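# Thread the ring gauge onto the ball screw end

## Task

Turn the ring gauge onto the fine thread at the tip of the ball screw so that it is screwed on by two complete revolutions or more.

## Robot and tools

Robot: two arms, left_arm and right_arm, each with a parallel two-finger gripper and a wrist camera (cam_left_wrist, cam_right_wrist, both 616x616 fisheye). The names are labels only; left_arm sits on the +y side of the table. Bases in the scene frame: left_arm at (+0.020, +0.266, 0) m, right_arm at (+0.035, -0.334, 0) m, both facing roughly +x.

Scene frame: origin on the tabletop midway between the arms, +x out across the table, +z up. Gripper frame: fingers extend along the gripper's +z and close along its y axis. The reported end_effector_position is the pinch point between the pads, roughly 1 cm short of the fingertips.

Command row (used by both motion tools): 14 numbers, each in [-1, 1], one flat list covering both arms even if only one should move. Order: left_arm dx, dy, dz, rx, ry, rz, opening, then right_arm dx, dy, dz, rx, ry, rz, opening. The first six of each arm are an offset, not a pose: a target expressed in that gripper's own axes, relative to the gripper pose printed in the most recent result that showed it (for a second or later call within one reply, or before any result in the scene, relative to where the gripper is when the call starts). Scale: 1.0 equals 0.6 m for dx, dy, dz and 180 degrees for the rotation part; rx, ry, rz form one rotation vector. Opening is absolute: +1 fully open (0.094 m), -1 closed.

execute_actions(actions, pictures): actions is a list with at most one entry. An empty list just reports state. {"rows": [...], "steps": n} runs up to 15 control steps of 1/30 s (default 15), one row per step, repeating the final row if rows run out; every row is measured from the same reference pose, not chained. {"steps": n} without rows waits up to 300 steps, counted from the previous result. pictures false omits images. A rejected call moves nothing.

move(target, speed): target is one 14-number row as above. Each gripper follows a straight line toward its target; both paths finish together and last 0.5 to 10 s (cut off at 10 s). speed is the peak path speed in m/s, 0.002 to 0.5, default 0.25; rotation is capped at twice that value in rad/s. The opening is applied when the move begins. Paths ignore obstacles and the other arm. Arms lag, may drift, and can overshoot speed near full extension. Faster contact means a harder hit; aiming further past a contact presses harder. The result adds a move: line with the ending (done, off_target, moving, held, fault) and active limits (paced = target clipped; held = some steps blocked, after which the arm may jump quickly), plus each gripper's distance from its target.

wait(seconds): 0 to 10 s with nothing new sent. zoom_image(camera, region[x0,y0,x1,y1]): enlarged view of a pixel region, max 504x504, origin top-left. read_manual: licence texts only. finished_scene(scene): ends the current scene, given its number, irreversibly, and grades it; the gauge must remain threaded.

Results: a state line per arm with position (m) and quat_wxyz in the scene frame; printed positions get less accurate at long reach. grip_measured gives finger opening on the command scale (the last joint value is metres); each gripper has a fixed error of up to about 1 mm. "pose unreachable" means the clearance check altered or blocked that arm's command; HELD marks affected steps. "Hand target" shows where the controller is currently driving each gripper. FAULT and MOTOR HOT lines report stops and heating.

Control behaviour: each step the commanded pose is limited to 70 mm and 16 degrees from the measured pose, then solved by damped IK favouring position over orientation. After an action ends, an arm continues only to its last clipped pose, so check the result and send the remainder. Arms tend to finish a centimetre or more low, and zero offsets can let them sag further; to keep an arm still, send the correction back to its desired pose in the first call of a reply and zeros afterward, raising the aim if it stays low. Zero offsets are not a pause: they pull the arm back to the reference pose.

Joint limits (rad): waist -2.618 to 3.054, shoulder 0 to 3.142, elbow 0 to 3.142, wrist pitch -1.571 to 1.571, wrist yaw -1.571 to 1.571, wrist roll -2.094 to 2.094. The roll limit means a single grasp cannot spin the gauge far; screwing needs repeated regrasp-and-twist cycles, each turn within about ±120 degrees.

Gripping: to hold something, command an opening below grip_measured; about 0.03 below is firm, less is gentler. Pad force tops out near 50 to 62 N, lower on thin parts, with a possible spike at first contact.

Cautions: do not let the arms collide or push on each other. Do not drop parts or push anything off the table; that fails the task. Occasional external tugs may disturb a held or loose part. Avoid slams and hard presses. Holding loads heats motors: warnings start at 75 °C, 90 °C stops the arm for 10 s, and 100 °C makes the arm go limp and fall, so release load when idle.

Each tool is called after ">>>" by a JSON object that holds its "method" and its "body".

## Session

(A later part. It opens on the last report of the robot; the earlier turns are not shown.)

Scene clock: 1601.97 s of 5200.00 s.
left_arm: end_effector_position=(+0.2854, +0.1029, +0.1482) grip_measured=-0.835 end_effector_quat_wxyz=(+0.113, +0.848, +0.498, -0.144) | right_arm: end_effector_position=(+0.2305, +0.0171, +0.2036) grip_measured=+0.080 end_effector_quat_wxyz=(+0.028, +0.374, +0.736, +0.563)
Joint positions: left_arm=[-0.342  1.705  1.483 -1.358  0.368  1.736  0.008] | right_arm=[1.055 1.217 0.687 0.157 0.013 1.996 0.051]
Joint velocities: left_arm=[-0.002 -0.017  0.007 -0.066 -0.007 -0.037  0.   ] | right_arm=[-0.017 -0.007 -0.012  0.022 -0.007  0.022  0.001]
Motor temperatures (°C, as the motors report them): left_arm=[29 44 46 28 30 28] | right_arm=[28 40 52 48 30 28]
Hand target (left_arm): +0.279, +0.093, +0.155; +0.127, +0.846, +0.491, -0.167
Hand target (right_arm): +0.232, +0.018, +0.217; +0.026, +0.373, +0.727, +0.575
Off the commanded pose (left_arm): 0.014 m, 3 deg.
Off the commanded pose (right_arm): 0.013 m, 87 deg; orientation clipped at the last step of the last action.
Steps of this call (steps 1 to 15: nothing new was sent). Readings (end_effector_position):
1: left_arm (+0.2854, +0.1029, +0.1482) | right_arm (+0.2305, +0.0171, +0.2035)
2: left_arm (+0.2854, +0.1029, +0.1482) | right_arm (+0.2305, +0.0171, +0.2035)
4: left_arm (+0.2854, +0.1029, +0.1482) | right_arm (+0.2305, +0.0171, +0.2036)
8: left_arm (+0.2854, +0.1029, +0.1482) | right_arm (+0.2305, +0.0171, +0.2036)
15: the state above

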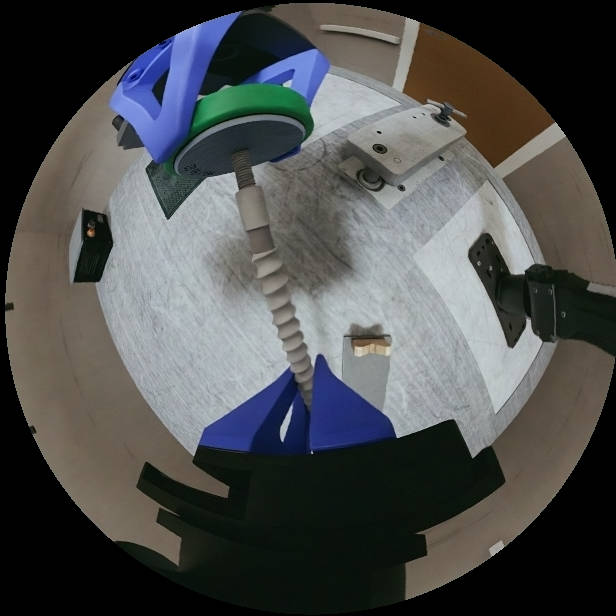

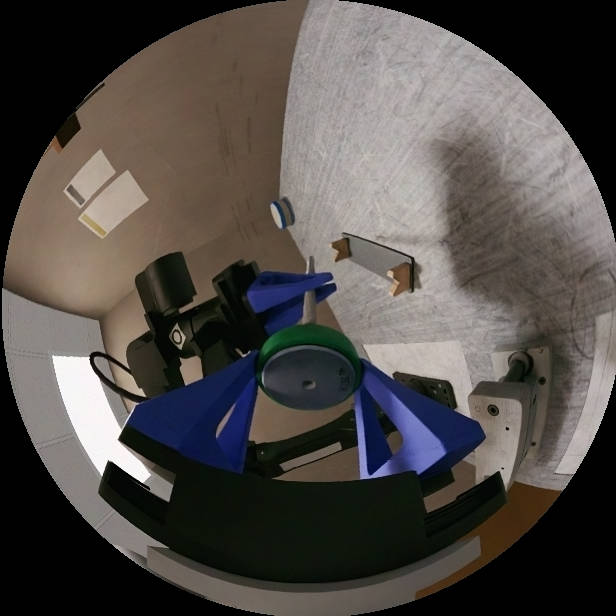

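>>> {"method": "zoom_image", "body": {"camera": "cam_left_wrist", "region": [210, 130, 280, 200]}}

Region (210, 130, 280, 200) of cam_left_wrist's 616x616 image, scaled by 7.200, with more detail than that image has.

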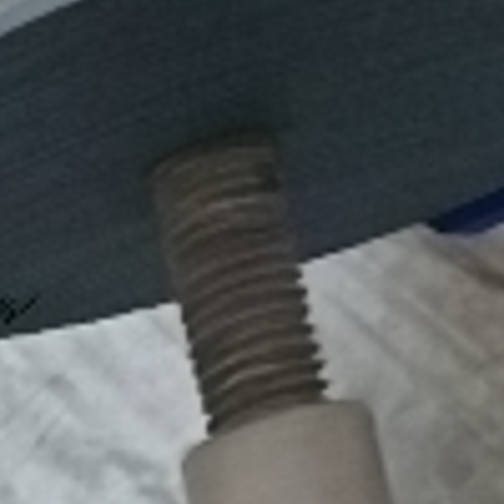

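>>> {"method": "execute_actions", "body": {"actions": [{"rows": [[-0.013,0,-0.004,0.001,-0.014,-0.001,-0.88,0.0091,0.0201,-0.006,-0.0084,0.0038,0,0.04],[-0.013,0,-0.004,0.001,-0.014,-0.001,-0.88,0.0091,0.0201,-0.006,-0.0084,0.0038,0,0.04],[-0.013,0,-0.004,0.001,-0.014,-0.001,-0.88,0.0091,0.0201,-0.006,-0.0084,0.0038,0,0.04],[-0.013,0,-0.004,0.001,-0.014,-0.001,-0.88,0.0091,0.0201,-0.006,-0.0084,0.0038,0,0.07],[-0.013,0,-0.004,0.001,-0.014,-0.001,-0.88,0.0091,0.0201,-0.006,-0.0084,0.0038,0,0.09],[-0.013,0,-0.004,0.001,-0.014,-0.001,-0.88,0.0091,0.0201,-0.006,-0.0084,0.0038,0,0.12],[-0.013,0,-0.004,0.001,-0.014,-0.001,-0.88,0.0091,0.0201,-0.006,-0.0084,0.0038,0,0.17],[-0.013,0,-0.004,0.001,-0.014,-0.001,-0.88,0.0091,0.0201,-0.006,-0.0084,0.0038,0,0.25]], "steps": 11}], "pictures": false}}

>>> {"method": "execute_actions", "body": {"actions": [{"rows": [[-0.013,0,-0.004,0.001,-0.014,-0.001,-0.88,0.0091,0.0201,-0.006,-0.0084,0.0038,-0.03,0.25],[-0.013,0,-0.004,0.001,-0.014,-0.001,-0.88,0.0091,0.0201,-0.006,-0.0084,0.0038,-0.06,0.25],[-0.013,0,-0.004,0.001,-0.014,-0.001,-0.88,0.0091,0.0201,-0.006,-0.0084,0.0038,-0.09,0.25],[-0.013,0,-0.004,0.001,-0.014,-0.001,-0.88,0.0091,0.0201,-0.006,-0.0565,0.0256,-0.667,0.25]], "steps": 15}], "pictures": false}}

>>> {"method": "execute_actions", "body": {"actions": [{"rows": [[-0.013,0,-0.004,0.001,-0.014,-0.001,-0.88,-0.0045,0.0216,-0.006,-0.0607,-0.0126,-0.667,0.25]], "steps": 15}], "pictures": false}}

>>> {"method": "execute_actions", "body": {"actions": [{"rows": [[-0.013,0,-0.004,0.001,-0.014,-0.001,-0.88,-0.0173,0.0138,-0.006,-0.0386,-0.0485,-0.667,0.25]], "steps": 15}], "pictures": false}}

>>> {"method": "execute_actions", "body": {"actions": [{"rows": [[-0.013,0,-0.004,0.001,-0.014,-0.001,-0.88,-0.0221,-0.0008,-0.006,0.0022,-0.062,-0.667,0.25]], "steps": 15}], "pictures": false}}

>>> {"method": "execute_actions", "body": {"actions": [{"rows": [[-0.013,0,-0.004,0.001,-0.014,-0.001,-0.88,-0.016,-0.0152,-0.006,0.0427,-0.045,-0.667,0.25]], "steps": 15}], "pictures": false}}

>>> {"method": "execute_actions", "body": {"actions": [{"rows": [[-0.013,0,-0.004,0.001,-0.014,-0.001,-0.88,-0.0019,-0.022,-0.006,0.0618,-0.0053,-0.667,0.25]], "steps": 7}], "pictures": false}}

>>> {"method": "execute_actions", "body": {"actions": [{"steps": 15}]}}

>>> {"method": "zoom_image", "body": {"camera": "cam_right_wrist", "region": [230, 230, 400, 410]}}

>>> {"method": "zoom_image", "body": {"camera": "cam_left_wrist", "region": [210, 130, 280, 200]}}

Scene clock: 1635.90 s of 5200.00 s.
left_arm: end_effector_position=(+0.2854, +0.1031, +0.1482) grip_measured=-0.835 end_effector_quat_wxyz=(+0.113, +0.848, +0.498, -0.143) | right_arm: end_effector_position=(+0.2305, +0.0171, +0.2036) grip_measured=+0.247 end_effector_quat_wxyz=(+0.026, +0.377, +0.735, +0.563)
Joint positions: left_arm=[-0.342  1.705  1.483 -1.358  0.367  1.736  0.008] | right_arm=[1.055 1.217 0.687 0.157 0.013 2.003 0.059]
Joint velocities: left_arm=[-0.012 -0.002  0.007  0.022 -0.051 -0.007 -0.001] | right_arm=[ 0.007  0.007  0.017  0.007  0.037 -0.022  0.002]
Motor temperatures (°C, as the motors report them): left_arm=[29 44 46 28 30 28] | right_arm=[28 40 51 48 30 28]
Hand target (left_arm): +0.282, +0.098, +0.153; +0.123, +0.844, +0.496, -0.163
Hand target (right_arm): +0.231, +0.018, +0.217; +0.029, +0.371, +0.729, +0.575
Off the commanded pose (left_arm): 0.008 m, 3 deg.
Off the commanded pose (right_arm): 0.014 m, 2 deg.
Steps of this call (steps 1 to 90: nothing new was sent; then 30.57 s passed at rest; steps 91 to 101: all 11 steps of this action). Readings (end_effector_position):
91: left_arm (+0.2854, +0.1029, +0.1482) | right_arm (+0.2305, +0.0171, +0.2036)
92: left_arm (+0.2854, +0.1030, +0.1482) | right_arm (+0.2305, +0.0171, +0.2036)
94: left_arm (+0.2854, +0.1030, +0.1482) | right_arm (+0.2305, +0.0171, +0.2036)
98: left_arm (+0.2854, +0.1031, +0.1482) | right_arm (+0.2305, +0.0171, +0.2036)
101: the state above

Scene clock: 1636.40 s of 5200.00 s.
left_arm: end_effector_position=(+0.2854, +0.1031, +0.1482) grip_measured=-0.835 end_effector_quat_wxyz=(+0.113, +0.848, +0.498, -0.143) | right_arm: end_effector_position=(+0.2305, +0.0171, +0.2036) grip_measured=+0.247 end_effector_quat_wxyz=(+0.199, +0.131, +0.815, +0.527)
Joint positions: left_arm=[-0.342  1.705  1.483 -1.358  0.367  1.736  0.008] | right_arm=[1.055 1.217 0.687 0.157 0.013 1.375 0.059]
Joint velocities: left_arm=[ 0.007  0.002  0.002 -0.022  0.037  0.007 -0.   ] | right_arm=[-0.002 -0.022  0.007  0.007 -0.022 -1.297  0.   ]
Motor temperatures (°C, as the motors report them): left_arm=[29 44 46 28 30 28] | right_arm=[28 40 51 48 30 28]
Hand target (left_arm): +0.282, +0.098, +0.153; +0.123, +0.844, +0.496, -0.162
Hand target (right_arm): +0.231, +0.018, +0.217; +0.258, +0.046, +0.815, +0.516
Off the commanded pose (left_arm): 0.008 m, 3 deg.
Off the commanded pose (right_arm): 0.014 m, 85 deg; orientation clipped at the last step of the last action.
Steps of this call (steps 1 to 15: all 15 steps of this action). Readings (end_effector_position):
1: left_arm (+0.2854, +0.1031, +0.1482) | right_arm (+0.2305, +0.0171, +0.2036)
2: left_arm (+0.2854, +0.1031, +0.1482) | right_arm (+0.2305, +0.0171, +0.2036)
4: left_arm (+0.2854, +0.1031, +0.1482) | right_arm (+0.2305, +0.0171, +0.2036)
8: left_arm (+0.2854, +0.1031, +0.1482) | right_arm (+0.2305, +0.0171, +0.2036)
15: the state above

Scene clock: 1636.90 s of 5200.00 s.
left_arm: end_effector_position=(+0.2854, +0.1031, +0.1482) grip_measured=-0.835 end_effector_quat_wxyz=(+0.113, +0.848, +0.498, -0.143) | right_arm: end_effector_position=(+0.2305, +0.0171, +0.2036) grip_measured=+0.247 end_effector_quat_wxyz=(+0.367, -0.154, +0.811, +0.428)
Joint positions: left_arm=[-0.342  1.705  1.483 -1.358  0.367  1.736  0.008] | right_arm=[1.055 1.217 0.687 0.157 0.013 0.68  0.059]
Joint velocities: left_arm=[-0.002  0.002  0.007  0.11  -0.007 -0.022  0.   ] | right_arm=[ 0.007  0.007  0.012 -0.095  0.007 -1.355 -0.001]
Motor temperatures (°C, as the motors report them): left_arm=[29 44 46 28 30 28] | right_arm=[28 40 51 48 30 28]
Hand target (left_arm): +0.282, +0.098, +0.153; +0.123, +0.844, +0.496, -0.162
Hand target (right_arm): +0.231, +0.018, +0.217; +0.418, -0.234, +0.782, +0.398
Off the commanded pose (left_arm): 0.008 m, 3 deg.
Off the commanded pose (right_arm): 0.014 m, 81 deg; orientation clipped at the last step of the last action.
Steps of this call (steps 1 to 15: all 15 steps of this action). Readings (end_effector_position):
1: left_arm (+0.2854, +0.1031, +0.1482) | right_arm (+0.2305, +0.0171, +0.2036)
2: left_arm (+0.2854, +0.1031, +0.1482) | right_arm (+0.2305, +0.0171, +0.2036)
4: left_arm (+0.2854, +0.1031, +0.1482) | right_arm (+0.2305, +0.0171, +0.2036)
8: left_arm (+0.2854, +0.1031, +0.1482) | right_arm (+0.2305, +0.0171, +0.2036)
15: the state above

Scene clock: 1637.40 s of 5200.00 s.
left_arm: end_effector_position=(+0.2854, +0.1031, +0.1482) grip_measured=-0.835 end_effector_quat_wxyz=(+0.113, +0.848, +0.498, -0.143) | right_arm: end_effector_position=(+0.2305, +0.0171, +0.2036) grip_measured=+0.247 end_effector_quat_wxyz=(+0.492, -0.425, +0.708, +0.275)
Joint positions: left_arm=[-0.342  1.705  1.483 -1.358  0.367  1.736  0.008] | right_arm=[ 1.055  1.217  0.687  0.157  0.013 -0.026  0.059]
Joint velocities: left_arm=[-0.032 -0.007  0.002  0.037 -0.007 -0.022 -0.001] | right_arm=[ 0.007 -0.017  0.002  0.007 -0.066 -1.355  0.001]
Motor temperatures (°C, as the motors report them): left_arm=[29 44 46 28 30 28] | right_arm=[28 40 51 48 30 28]
Hand target (left_arm): +0.282, +0.098, +0.153; +0.123, +0.844, +0.496, -0.162
Hand target (right_arm): +0.231, +0.018, +0.217; +0.530, -0.490, +0.653, +0.230
Off the commanded pose (left_arm): 0.008 m, 3 deg.
Off the commanded pose (right_arm): 0.014 m, 80 deg; orientation clipped at the last step of the last action.
Steps of this call (steps 1 to 15: all 15 steps of this action). Readings (end_effector_position):
1: left_arm (+0.2854, +0.1031, +0.1482) | right_arm (+0.2305, +0.0171, +0.2036)
2: left_arm (+0.2854, +0.1031, +0.1482) | right_arm (+0.2305, +0.0171, +0.2036)
4: left_arm (+0.2854, +0.1031, +0.1482) | right_arm (+0.2305, +0.0171, +0.2036)
8: left_arm (+0.2854, +0.1031, +0.1482) | right_arm (+0.2305, +0.0171, +0.2036)
15: the state above

Scene clock: 1637.90 s of 5200.00 s.
left_arm: end_effector_position=(+0.2854, +0.1031, +0.1482) grip_measured=-0.835 end_effector_quat_wxyz=(+0.113, +0.848, +0.498, -0.143) | right_arm: end_effector_position=(+0.2306, +0.0171, +0.2036) grip_measured=+0.247 end_effector_quat_wxyz=(-0.557, +0.647, -0.514, -0.084)
Joint positions: left_arm=[-0.342  1.705  1.483 -1.358  0.367  1.736  0.008] | right_arm=[ 1.055  1.217  0.687  0.157  0.013 -0.744  0.059]
Joint velocities: left_arm=[-0.017  0.007 -0.002 -0.022  0.022  0.022  0.   ] | right_arm=[-0.002 -0.012  0.012  0.037  0.007 -1.37   0.   ]
Motor temperatures (°C, as the motors report them): left_arm=[29 44 46 28 30 28] | right_arm=[28 39 51 48 30 28]
Hand target (left_arm): +0.282, +0.098, +0.153; +0.123, +0.844, +0.496, -0.162
Hand target (right_arm): +0.231, +0.018, +0.217; -0.577, +0.688, -0.440, -0.029
Off the commanded pose (left_arm): 0.008 m, 3 deg.
Off the commanded pose (right_arm): 0.014 m, 80 deg; orientation clipped at the last step of the last action.
Steps of this call (steps 1 to 15: all 15 steps of this action). Readings (end_effector_position):
1: left_arm (+0.2854, +0.1031, +0.1482) | right_arm (+0.2305, +0.0171, +0.2036)
2: left_arm (+0.2854, +0.1031, +0.1482) | right_arm (+0.2306, +0.0171, +0.2036)
4: left_arm (+0.2854, +0.1031, +0.1482) | right_arm (+0.2306, +0.0171, +0.2036)
8: left_arm (+0.2854, +0.1031, +0.1482) | right_arm (+0.2306, +0.0171, +0.2036)
15: the state above

Scene clock: 1638.40 s of 5200.00 s.
left_arm: end_effector_position=(+0.2854, +0.1031, +0.1482) grip_measured=-0.835 end_effector_quat_wxyz=(+0.113, +0.848, +0.498, -0.143) | right_arm: end_effector_position=(+0.2309, +0.0169, +0.2036) grip_measured=+0.247 end_effector_quat_wxyz=(-0.551, +0.787, -0.250, +0.120)
Joint positions: left_arm=[-0.342  1.705  1.483 -1.358  0.367  1.736  0.008] | right_arm=[ 1.055  1.217  0.687  0.157  0.015 -1.472  0.059]
Joint velocities: left_arm=[ 0.002 -0.012 -0.002 -0.066  0.007 -0.066 -0.   ] | right_arm=[ 0.002  0.002 -0.002 -0.022  0.022 -1.37   0.   ]
Motor temperatures (°C, as the motors report them): left_arm=[29 44 46 28 30 28] | right_arm=[28 39 51 48 30 28]
Hand target (left_arm): +0.282, +0.098, +0.153; +0.123, +0.844, +0.496, -0.162
Hand target (right_arm): +0.232, +0.018, +0.217; -0.549, +0.799, -0.166, +0.179
Off the commanded pose (left_arm): 0.008 m, 3 deg.
Off the commanded pose (right_arm): 0.014 m, 79 deg; orientation clipped at the last step of the last action.
Steps of this call (steps 1 to 15: all 15 steps of this action). Readings (end_effector_position):
1: left_arm (+0.2854, +0.1031, +0.1482) | right_arm (+0.2307, +0.0170, +0.2036)
2: left_arm (+0.2854, +0.1031, +0.1482) | right_arm (+0.2308, +0.0170, +0.2036)
4: left_arm (+0.2854, +0.1031, +0.1482) | right_arm (+0.2309, +0.0169, +0.2036)
8: left_arm (+0.2854, +0.1031, +0.1482) | right_arm (+0.2309, +0.0169, +0.2036)
15: the state above

Scene clock: 1638.63 s of 5200.00 s.
left_arm: end_effector_position=(+0.2854, +0.1031, +0.1482) grip_measured=-0.835 end_effector_quat_wxyz=(+0.113, +0.848, +0.498, -0.143) | right_arm: end_effector_position=(+0.2312, +0.0167, +0.2036) grip_measured=+0.248 end_effector_quat_wxyz=(-0.522, +0.818, -0.114, +0.212)
Joint positions: left_arm=[-0.342  1.705  1.483 -1.358  0.367  1.736  0.008] | right_arm=[ 1.055  1.217  0.687  0.157  0.017 -1.812  0.059]
Joint velocities: left_arm=[ 0.002 -0.002  0.012  0.066 -0.007  0.007  0.001] | right_arm=[-0.012 -0.017 -0.002 -0.022 -0.007 -1.385 -0.   ]
Motor temperatures (°C, as the motors report them): left_arm=[29 44 46 28 30 28] | right_arm=[28 39 51 48 30 28]
Hand target (left_arm): +0.282, +0.098, +0.153; +0.123, +0.844, +0.496, -0.162
Hand target (right_arm): +0.232, +0.018, +0.217; -0.508, +0.817, -0.031, +0.271
Off the commanded pose (left_arm): 0.008 m, 3 deg.
Off the commanded pose (right_arm): 0.014 m, 101 deg; orientation clipped at the last step of the last action.
Steps of this call (steps 1 to 7: all 7 steps of this action). Readings (end_effector_position):
1: left_arm (+0.2854, +0.1031, +0.1482) | right_arm (+0.2309, +0.0169, +0.2036)
2: left_arm (+0.2854, +0.1031, +0.1482) | right_arm (+0.2311, +0.0168, +0.2036)
4: left_arm (+0.2854, +0.1031, +0.1482) | right_arm (+0.2312, +0.0167, +0.2036)
7: the state above

Scene clock: 1639.13 s of 5200.00 s.
left_arm: end_effector_position=(+0.2854, +0.1031, +0.1482) grip_measured=-0.835 end_effector_quat_wxyz=(+0.113, +0.848, +0.498, -0.143) | right_arm: end_effector_position=(+0.2312, +0.0167, +0.2036) grip_measured=+0.248 end_effector_quat_wxyz=(-0.499, +0.825, -0.033, +0.263)
Joint positions: left_arm=[-0.342  1.705  1.483 -1.358  0.367  1.736  0.008] | right_arm=[ 1.055  1.217  0.687  0.157  0.017 -2.008  0.059]
Joint velocities: left_arm=[-0.007 -0.017  0.002  0.007  0.007 -0.007 -0.001] | right_arm=[-0.007  0.002 -0.007  0.066  0.022 -0.037  0.001]
Motor temperatures (°C, as the motors report them): left_arm=[29 44 46 28 30 28] | right_arm=[28 39 51 48 30 28]
Hand target (left_arm): +0.282, +0.098, +0.153; +0.123, +0.844, +0.496, -0.162
Hand target (right_arm): +0.232, +0.018, +0.217; -0.508, +0.817, -0.031, +0.271
Off the commanded pose (left_arm): 0.008 m, 3 deg.
Off the commanded pose (right_arm): 0.014 m, 90 deg; orientation clipped at the last step of the last action.
Steps of this call (steps 1 to 15: nothing new was sent). Readings (end_effector_position):
1: left_arm (+0.2854, +0.1031, +0.1482) | right_arm (+0.2312, +0.0167, +0.2036)
2: left_arm (+0.2854, +0.1031, +0.1482) | right_arm (+0.2312, +0.0167, +0.2036)
4: left_arm (+0.2854, +0.1031, +0.1482) | right_arm (+0.2312, +0.0167, +0.2036)
8: left_arm (+0.2854, +0.1031, +0.1482) | right_arm (+0.2312, +0.0167, +0.2036)
15: the state above

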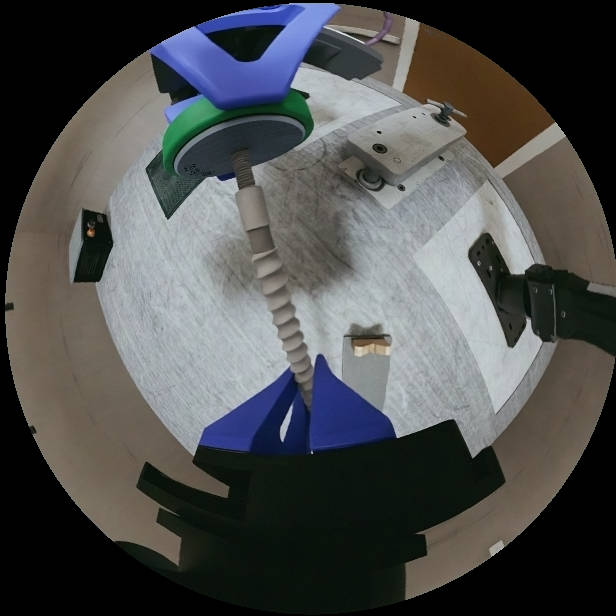

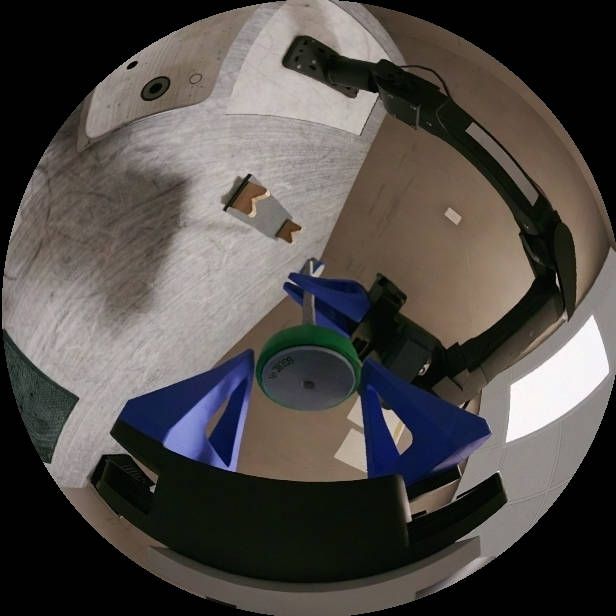

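Region (230, 230, 400, 410) of cam_right_wrist's 616x616 image, scaled by 2.800, with more detail than that image has.

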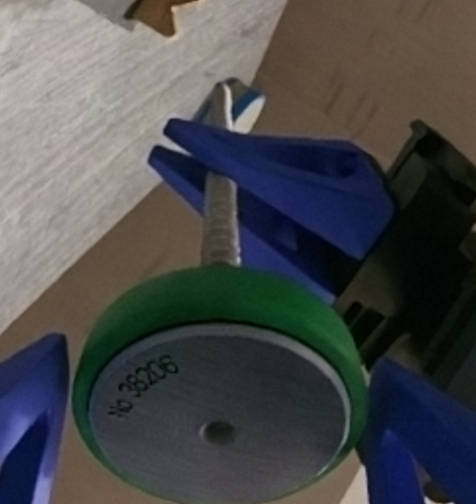

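Region (210, 130, 280, 200) of cam_left_wrist's 616x616 image, scaled by 7.200, with more detail than that image has.

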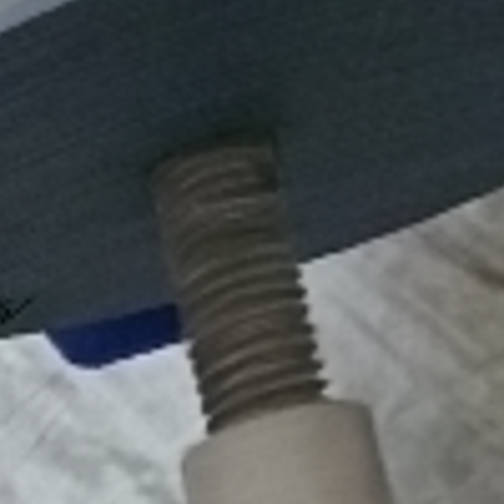

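>>> {"method": "execute_actions", "body": {"actions": [{"rows": [[-0.013,0,-0.004,0.001,-0.014,-0.001,-0.88,0.0096,-0.0199,-0.006,0.0083,0.004,0,0.19],[-0.013,0,-0.004,0.001,-0.014,-0.001,-0.88,0.0096,-0.0199,-0.006,0.0083,0.004,0,0.15],[-0.013,0,-0.004,0.001,-0.014,-0.001,-0.88,0.0096,-0.0199,-0.006,0.0083,0.004,0,0.12],[-0.013,0,-0.004,0.001,-0.014,-0.001,-0.88,0.0096,-0.0199,-0.006,0.0083,0.004,0,0.1],[-0.013,0,-0.004,0.001,-0.014,-0.001,-0.88,0.0096,-0.0199,-0.006,0.0083,0.004,0,0.085],[-0.013,0,-0.004,0.001,-0.014,-0.001,-0.88,0.0096,-0.0199,-0.006,0.0083,0.004,0,0.07],[-0.013,0,-0.004,0.001,-0.014,-0.001,-0.88,0.0096,-0.0199,-0.006,0.0083,0.004,0,0.055],[-0.013,0,-0.004,0.001,-0.014,-0.001,-0.88,0.0096,-0.0199,-0.006,0.0083,0.004,0,0.04],[-0.018,0,-0.004,0.001,-0.017,0.001,-0.88,0.0096,-0.0199,-0.006,0.0083,0.004,0,0.04],[-0.022,0,-0.004,0.001,-0.019,0.002,-0.88,0.0096,-0.0199,-0.006,0.0083,0.004,0,0.04],[-0.026,0,-0.004,0.001,-0.019,0.0037,-0.88,0.0096,-0.0199,-0.006,0.0083,0.004,0,0.04]], "steps": 13}], "pictures": false}}

>>> {"method": "execute_actions", "body": {"actions": [{"rows": [[-0.026,0,-0.004,0.001,-0.019,0.0037,-0.88,0.0096,-0.0199,-0.006,0.0083,0.004,0.03,0.04],[-0.026,0,-0.004,0.001,-0.019,0.0037,-0.88,0.0096,-0.0199,-0.006,0.0083,0.004,0.06,0.04],[-0.026,0,-0.004,0.001,-0.019,0.0037,-0.88,0.0096,-0.0199,-0.006,0.0083,0.004,0.09,0.04],[-0.026,0,-0.004,0.001,-0.019,0.0037,-0.88,0.0096,-0.0199,-0.006,0.0567,0.025,0.667,0.04]], "steps": 15}], "pictures": false}}

>>> {"method": "execute_actions", "body": {"actions": [{"rows": [[-0.026,0,-0.004,0.001,-0.019,0.0037,-0.88,-0.0038,-0.0218,-0.006,0.0607,-0.0127,0.667,0.04]], "steps": 15}], "pictures": false}}

>>> {"method": "execute_actions", "body": {"actions": [{"rows": [[-0.026,0,-0.004,0.001,-0.019,0.0037,-0.88,-0.0168,-0.0144,-0.006,0.0388,-0.0484,0.667,0.04]], "steps": 15}], "pictures": false}}

>>> {"method": "execute_actions", "body": {"actions": [{"rows": [[-0.026,0,-0.004,0.001,-0.019,0.0037,-0.88,-0.0221,-0.0003,-0.006,-0.0013,-0.062,0.667,0.04]], "steps": 15}], "pictures": false}}

>>> {"method": "execute_actions", "body": {"actions": [{"rows": [[-0.026,0,-0.004,0.001,-0.019,0.0037,-0.88,-0.0171,0.0141,-0.006,-0.0411,-0.0464,0.667,0.04]], "steps": 15}], "pictures": false}}

>>> {"method": "execute_actions", "body": {"actions": [{"rows": [[-0.026,0,-0.004,0.001,-0.019,0.0037,-0.88,-0.0038,0.0218,-0.006,-0.0614,-0.0084,0.667,0.04]], "steps": 8}], "pictures": false}}

>>> {"method": "execute_actions", "body": {"actions": [{"steps": 12}]}}

>>> {"method": "zoom_image", "body": {"camera": "cam_left_wrist", "region": [210, 130, 280, 200]}}

Scene clock: 1671.10 s of 5200.00 s.
left_arm: end_effector_position=(+0.2853, +0.1029, +0.1483) grip_measured=-0.835 end_effector_quat_wxyz=(+0.114, +0.848, +0.498, -0.144) | right_arm: end_effector_position=(+0.2312, +0.0167, +0.2036) grip_measured=+0.080 end_effector_quat_wxyz=(-0.498, +0.825, -0.031, +0.264)
Joint positions: left_arm=[-0.342  1.705  1.483 -1.358  0.368  1.736  0.008] | right_arm=[ 1.055  1.217  0.687  0.157  0.017 -2.015  0.051]
Joint velocities: left_arm=[ 0.002 -0.002  0.002 -0.051  0.022 -0.007 -0.   ] | right_arm=[-0.002 -0.007 -0.017  0.007 -0.081  0.037 -0.001]
Motor temperatures (°C, as the motors report them): left_arm=[29 44 46 28 30 28] | right_arm=[28 39 52 48 30 28]
Hand target (left_arm): +0.278, +0.092, +0.156; +0.127, +0.846, +0.489, -0.168
Hand target (right_arm): +0.232, +0.018, +0.217; -0.509, +0.817, -0.033, +0.269
Off the commanded pose (left_arm): 0.016 m, 3 deg.
Off the commanded pose (right_arm): 0.014 m, 2 deg.
Steps of this call (steps 1 to 90: nothing new was sent; then 28.53 s passed at rest; steps 91 to 103: all 13 steps of this action). Readings (end_effector_position):
91: left_arm (+0.2854, +0.1031, +0.1482) | right_arm (+0.2312, +0.0167, +0.2036)
92: left_arm (+0.2854, +0.1031, +0.1482) | right_arm (+0.2312, +0.0167, +0.2036)
94: left_arm (+0.2854, +0.1031, +0.1482) | right_arm (+0.2312, +0.0167, +0.2036)
98: left_arm (+0.2854, +0.1031, +0.1482) | right_arm (+0.2312, +0.0167, +0.2036)
103: the state above

Scene clock: 1671.60 s of 5200.00 s.
left_arm: end_effector_position=(+0.2853, +0.1029, +0.1483) grip_measured=-0.835 end_effector_quat_wxyz=(+0.114, +0.848, +0.498, -0.144) | right_arm: end_effector_position=(+0.2312, +0.0167, +0.2036) grip_measured=+0.080 end_effector_quat_wxyz=(-0.555, +0.776, -0.283, +0.099)
Joint positions: left_arm=[-0.342  1.705  1.483 -1.358  0.368  1.736  0.008] | right_arm=[ 1.055  1.217  0.687  0.157  0.017 -1.391  0.051]
Joint velocities: left_arm=[ 0.012 -0.002 -0.007  0.022  0.037  0.066 -0.001] | right_arm=[ 0.002 -0.002  0.007  0.022  0.081  1.297  0.   ]
Motor temperatures (°C, as the motors report them): left_arm=[29 44 46 28 30 28] | right_arm=[28 39 52 48 30 28]
Hand target (left_arm): +0.278, +0.091, +0.156; +0.128, +0.846, +0.489, -0.169
Hand target (right_arm): +0.232, +0.018, +0.217; -0.576, +0.734, -0.357, +0.043
Off the commanded pose (left_arm): 0.016 m, 3 deg.
Off the commanded pose (right_arm): 0.014 m, 85 deg; orientation clipped at the last step of the last action.
Steps of this call (steps 1 to 15: all 15 steps of this action). Readings (end_effector_position):
1: left_arm (+0.2853, +0.1029, +0.1483) | right_arm (+0.2312, +0.0167, +0.2036)
2: left_arm (+0.2853, +0.1029, +0.1483) | right_arm (+0.2312, +0.0167, +0.2036)
4: left_arm (+0.2853, +0.1029, +0.1483) | right_arm (+0.2312, +0.0167, +0.2036)
8: left_arm (+0.2853, +0.1029, +0.1483) | right_arm (+0.2312, +0.0167, +0.2036)
15: the state above

Scene clock: 1672.10 s of 5200.00 s.
left_arm: end_effector_position=(+0.2853, +0.1029, +0.1483) grip_measured=-0.835 end_effector_quat_wxyz=(+0.114, +0.848, +0.498, -0.144) | right_arm: end_effector_position=(+0.2312, +0.0167, +0.2036) grip_measured=+0.080 end_effector_quat_wxyz=(-0.556, +0.635, -0.528, -0.094)
Joint positions: left_arm=[-0.342  1.705  1.483 -1.358  0.368  1.736  0.008] | right_arm=[ 1.055  1.217  0.687  0.157  0.017 -0.702  0.051]
Joint velocities: left_arm=[ 0.007 -0.007 -0.007  0.007 -0.022  0.051 -0.002] | right_arm=[-0.007 -0.007 -0.012 -0.081 -0.081  1.253 -0.   ]
Motor temperatures (°C, as the motors report them): left_arm=[29 44 46 28 30 28] | right_arm=[28 39 52 48 30 28]
Hand target (left_arm): +0.278, +0.091, +0.156; +0.128, +0.846, +0.489, -0.169
Hand target (right_arm): +0.232, +0.018, +0.217; -0.557, +0.570, -0.584, -0.154
Off the commanded pose (left_arm): 0.016 m, 3 deg.
Off the commanded pose (right_arm): 0.014 m, 81 deg; orientation clipped at the last step of the last action.
Steps of this call (steps 1 to 15: all 15 steps of this action). Readings (end_effector_position):
1: left_arm (+0.2853, +0.1029, +0.1483) | right_arm (+0.2312, +0.0167, +0.2036)
2: left_arm (+0.2853, +0.1029, +0.1483) | right_arm (+0.2312, +0.0167, +0.2036)
4: left_arm (+0.2853, +0.1029, +0.1483) | right_arm (+0.2312, +0.0167, +0.2036)
8: left_arm (+0.2853, +0.1029, +0.1483) | right_arm (+0.2312, +0.0167, +0.2036)
15: the state above

Scene clock: 1672.60 s of 5200.00 s.
left_arm: end_effector_position=(+0.2853, +0.1028, +0.1483) grip_measured=-0.835 end_effector_quat_wxyz=(+0.114, +0.848, +0.497, -0.144) | right_arm: end_effector_position=(+0.2312, +0.0167, +0.2036) grip_measured=+0.080 end_effector_quat_wxyz=(+0.490, -0.417, +0.713, +0.279)
Joint positions: left_arm=[-0.342  1.705  1.483 -1.358  0.369  1.736  0.008] | right_arm=[ 1.055  1.217  0.687  0.157  0.017 -0.005  0.051]
Joint velocities: left_arm=[-0.007 -0.032 -0.002 -0.051 -0.007 -0.037 -0.001] | right_arm=[-0.002 -0.007 -0.002 -0.022 -0.007  1.326  0.001]
Motor temperatures (°C, as the motors report them): left_arm=[29 44 46 28 30 28] | right_arm=[28 39 52 48 30 28]
Hand target (left_arm): +0.278, +0.091, +0.156; +0.128, +0.846, +0.489, -0.169
Hand target (right_arm): +0.232, +0.018, +0.217; +0.471, -0.337, +0.744, +0.334
Off the commanded pose (left_arm): 0.016 m, 3 deg.
Off the commanded pose (right_arm): 0.014 m, 81 deg; orientation clipped at the last step of the last action.
Steps of this call (steps 1 to 15: all 15 steps of this action). Readings (end_effector_position):
1: left_arm (+0.2853, +0.1029, +0.1483) | right_arm (+0.2312, +0.0167, +0.2036)
2: left_arm (+0.2853, +0.1029, +0.1483) | right_arm (+0.2312, +0.0167, +0.2036)
4: left_arm (+0.2853, +0.1028, +0.1483) | right_arm (+0.2312, +0.0167, +0.2036)
8: left_arm (+0.2853, +0.1028, +0.1483) | right_arm (+0.2312, +0.0167, +0.2036)
15: the state above

Scene clock: 1673.10 s of 5200.00 s.
left_arm: end_effector_position=(+0.2853, +0.1027, +0.1483) grip_measured=-0.835 end_effector_quat_wxyz=(+0.114, +0.848, +0.497, -0.144) | right_arm: end_effector_position=(+0.2312, +0.0168, +0.2037) grip_measured=+0.080 end_effector_quat_wxyz=(+0.363, -0.143, +0.813, +0.432)
Joint positions: left_arm=[-0.342  1.705  1.483 -1.358  0.37   1.736  0.008] | right_arm=[1.055 1.217 0.687 0.157 0.017 0.705 0.051]
Joint velocities: left_arm=[-0.007 -0.002  0.012  0.007  0.007  0.022 -0.   ] | right_arm=[ 0.002  0.022 -0.017 -0.066  0.007  1.326 -0.001]
Motor temperatures (°C, as the motors report them): left_arm=[29 44 46 28 30 28] | right_arm=[28 39 52 48 30 28]
Hand target (left_arm): +0.278, +0.091, +0.156; +0.128, +0.846, +0.489, -0.169
Hand target (right_arm): +0.232, +0.018, +0.217; +0.325, -0.058, +0.814, +0.477
Off the commanded pose (left_arm): 0.016 m, 3 deg.
Off the commanded pose (right_arm): 0.014 m, 80 deg; orientation clipped at the last step of the last action.
Steps of this call (steps 1 to 15: all 15 steps of this action). Readings (end_effector_position):
1: left_arm (+0.2853, +0.1028, +0.1483) | right_arm (+0.2312, +0.0167, +0.2036)
2: left_arm (+0.2853, +0.1028, +0.1483) | right_arm (+0.2312, +0.0167, +0.2036)
4: left_arm (+0.2853, +0.1028, +0.1483) | right_arm (+0.2312, +0.0167, +0.2036)
8: left_arm (+0.2853, +0.1027, +0.1483) | right_arm (+0.2312, +0.0167, +0.2036)
15: the state above

Scene clock: 1673.60 s of 5200.00 s.
left_arm: end_effector_position=(+0.2852, +0.1026, +0.1484) grip_measured=-0.835 end_effector_quat_wxyz=(+0.114, +0.848, +0.497, -0.145) | right_arm: end_effector_position=(+0.2312, +0.0168, +0.2038) grip_measured=+0.080 end_effector_quat_wxyz=(+0.187, +0.153, +0.811, +0.532)
Joint positions: left_arm=[-0.342  1.705  1.483 -1.358  0.37   1.736  0.008] | right_arm=[1.055 1.217 0.687 0.158 0.017 1.426 0.051]
Joint velocities: left_arm=[-0.007  0.002 -0.007  0.022 -0.066  0.037  0.   ] | right_arm=[-0.012 -0.007 -0.002 -0.051  0.007  1.429 -0.001]
Motor temperatures (°C, as the motors report them): left_arm=[29 44 46 28 30 28] | right_arm=[28 39 52 48 30 28]
Hand target (left_arm): +0.278, +0.091, +0.156; +0.128, +0.846, +0.489, -0.169
Hand target (right_arm): +0.232, +0.018, +0.217; +0.137, +0.233, +0.782, +0.561
Off the commanded pose (left_arm): 0.016 m, 3 deg.
Off the commanded pose (right_arm): 0.014 m, 80 deg; orientation clipped at the last step of the last action.
Steps of this call (steps 1 to 15: all 15 steps of this action). Readings (end_effector_position):
1: left_arm (+0.2853, +0.1026, +0.1484) | right_arm (+0.2312, +0.0168, +0.2037)
2: left_arm (+0.2853, +0.1026, +0.1484) | right_arm (+0.2312, +0.0168, +0.2037)
4: left_arm (+0.2853, +0.1026, +0.1484) | right_arm (+0.2312, +0.0168, +0.2037)
8: left_arm (+0.2853, +0.1026, +0.1484) | right_arm (+0.2312, +0.0168, +0.2037)
15: the state above

Scene clock: 1673.87 s of 5200.00 s.
left_arm: end_effector_position=(+0.2852, +0.1025, +0.1484) grip_measured=-0.835 end_effector_quat_wxyz=(+0.114, +0.848, +0.497, -0.145) | right_arm: end_effector_position=(+0.2312, +0.0168, +0.2038) grip_measured=+0.080 end_effector_quat_wxyz=(+0.082, +0.305, +0.767, +0.558)
Joint positions: left_arm=[-0.342  1.705  1.483 -1.358  0.371  1.736  0.008] | right_arm=[1.055 1.217 0.687 0.158 0.017 1.81  0.051]
Joint velocities: left_arm=[-0.012 -0.007 -0.002 -0.066 -0.022 -0.037 -0.   ] | right_arm=[-0.022 -0.012 -0.007  0.007 -0.007  1.326 -0.001]
Motor temperatures (°C, as the motors report them): left_arm=[29 44 46 28 30 28] | right_arm=[28 39 52 48 30 28]
Hand target (left_arm): +0.278, +0.091, +0.156; +0.128, +0.846, +0.489, -0.169
Hand target (right_arm): +0.232, +0.018, +0.217; +0.025, +0.378, +0.724, +0.576
Off the commanded pose (left_arm): 0.016 m, 3 deg.
Off the commanded pose (right_arm): 0.014 m, 99 deg; orientation clipped at the last step of the last action.
Steps of this call (steps 1 to 8: all 8 steps of this action). Readings (end_effector_position):
1: left_arm (+0.2852, +0.1026, +0.1484) | right_arm (+0.2312, +0.0168, +0.2038)
2: left_arm (+0.2852, +0.1026, +0.1484) | right_arm (+0.2312, +0.0168, +0.2038)
4: left_arm (+0.2852, +0.1025, +0.1484) | right_arm (+0.2312, +0.0168, +0.2038)
8: the state above

Scene clock: 1674.27 s of 5200.00 s.
left_arm: end_effector_position=(+0.2852, +0.1025, +0.1484) grip_measured=-0.835 end_effector_quat_wxyz=(+0.114, +0.848, +0.497, -0.145) | right_arm: end_effector_position=(+0.2312, +0.0168, +0.2038) grip_measured=+0.080 end_effector_quat_wxyz=(+0.029, +0.376, +0.735, +0.563)
Joint positions: left_arm=[-0.342  1.705  1.483 -1.358  0.371  1.736  0.008] | right_arm=[1.055 1.217 0.687 0.158 0.017 1.999 0.051]
Joint velocities: left_arm=[ 0.007  0.017 -0.012  0.007  0.051 -0.022 -0.001] | right_arm=[-0.007 -0.007 -0.002  0.022  0.007  0.095 -0.001]
Motor temperatures (°C, as the motors report them): left_arm=[29 44 46 28 30 28] | right_arm=[28 39 52 48 30 28]
Hand target (left_arm): +0.278, +0.091, +0.156; +0.128, +0.846, +0.489, -0.169
Hand target (right_arm): +0.232, +0.018, +0.217; +0.025, +0.378, +0.724, +0.576
Off the commanded pose (left_arm): 0.016 m, 3 deg.
Off the commanded pose (right_arm): 0.014 m, 88 deg; orientation clipped at the last step of the last action.
Steps of this call (steps 1 to 12: nothing new was sent). Readings (end_effector_position):
1: left_arm (+0.2852, +0.1025, +0.1484) | right_arm (+0.2312, +0.0168, +0.2038)
2: left_arm (+0.2852, +0.1025, +0.1484) | right_arm (+0.2312, +0.0168, +0.2038)
4: left_arm (+0.2852, +0.1025, +0.1484) | right_arm (+0.2312, +0.0168, +0.2038)
8: left_arm (+0.2852, +0.1025, +0.1484) | right_arm (+0.2312, +0.0168, +0.2038)
12: the state above

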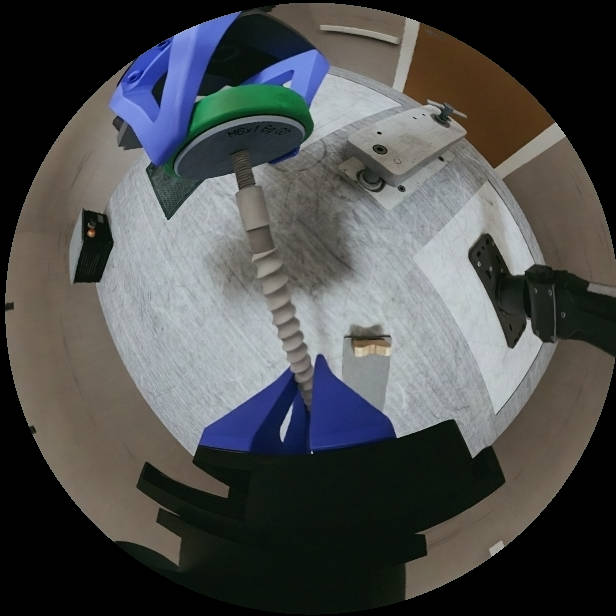

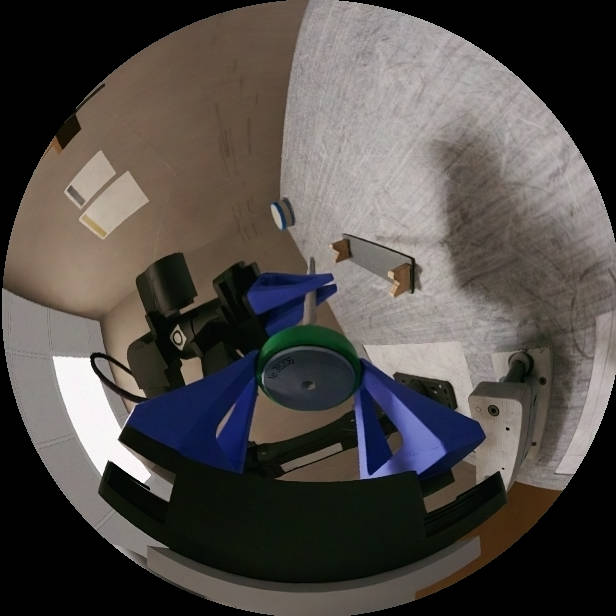

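Region (210, 130, 280, 200) of cam_left_wrist's 616x616 image, scaled by 7.200, with more detail than that image has.

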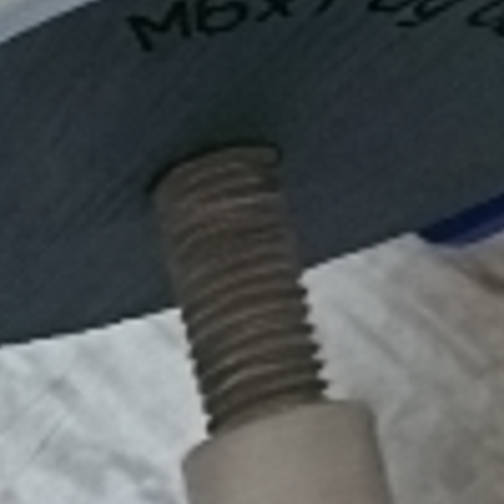

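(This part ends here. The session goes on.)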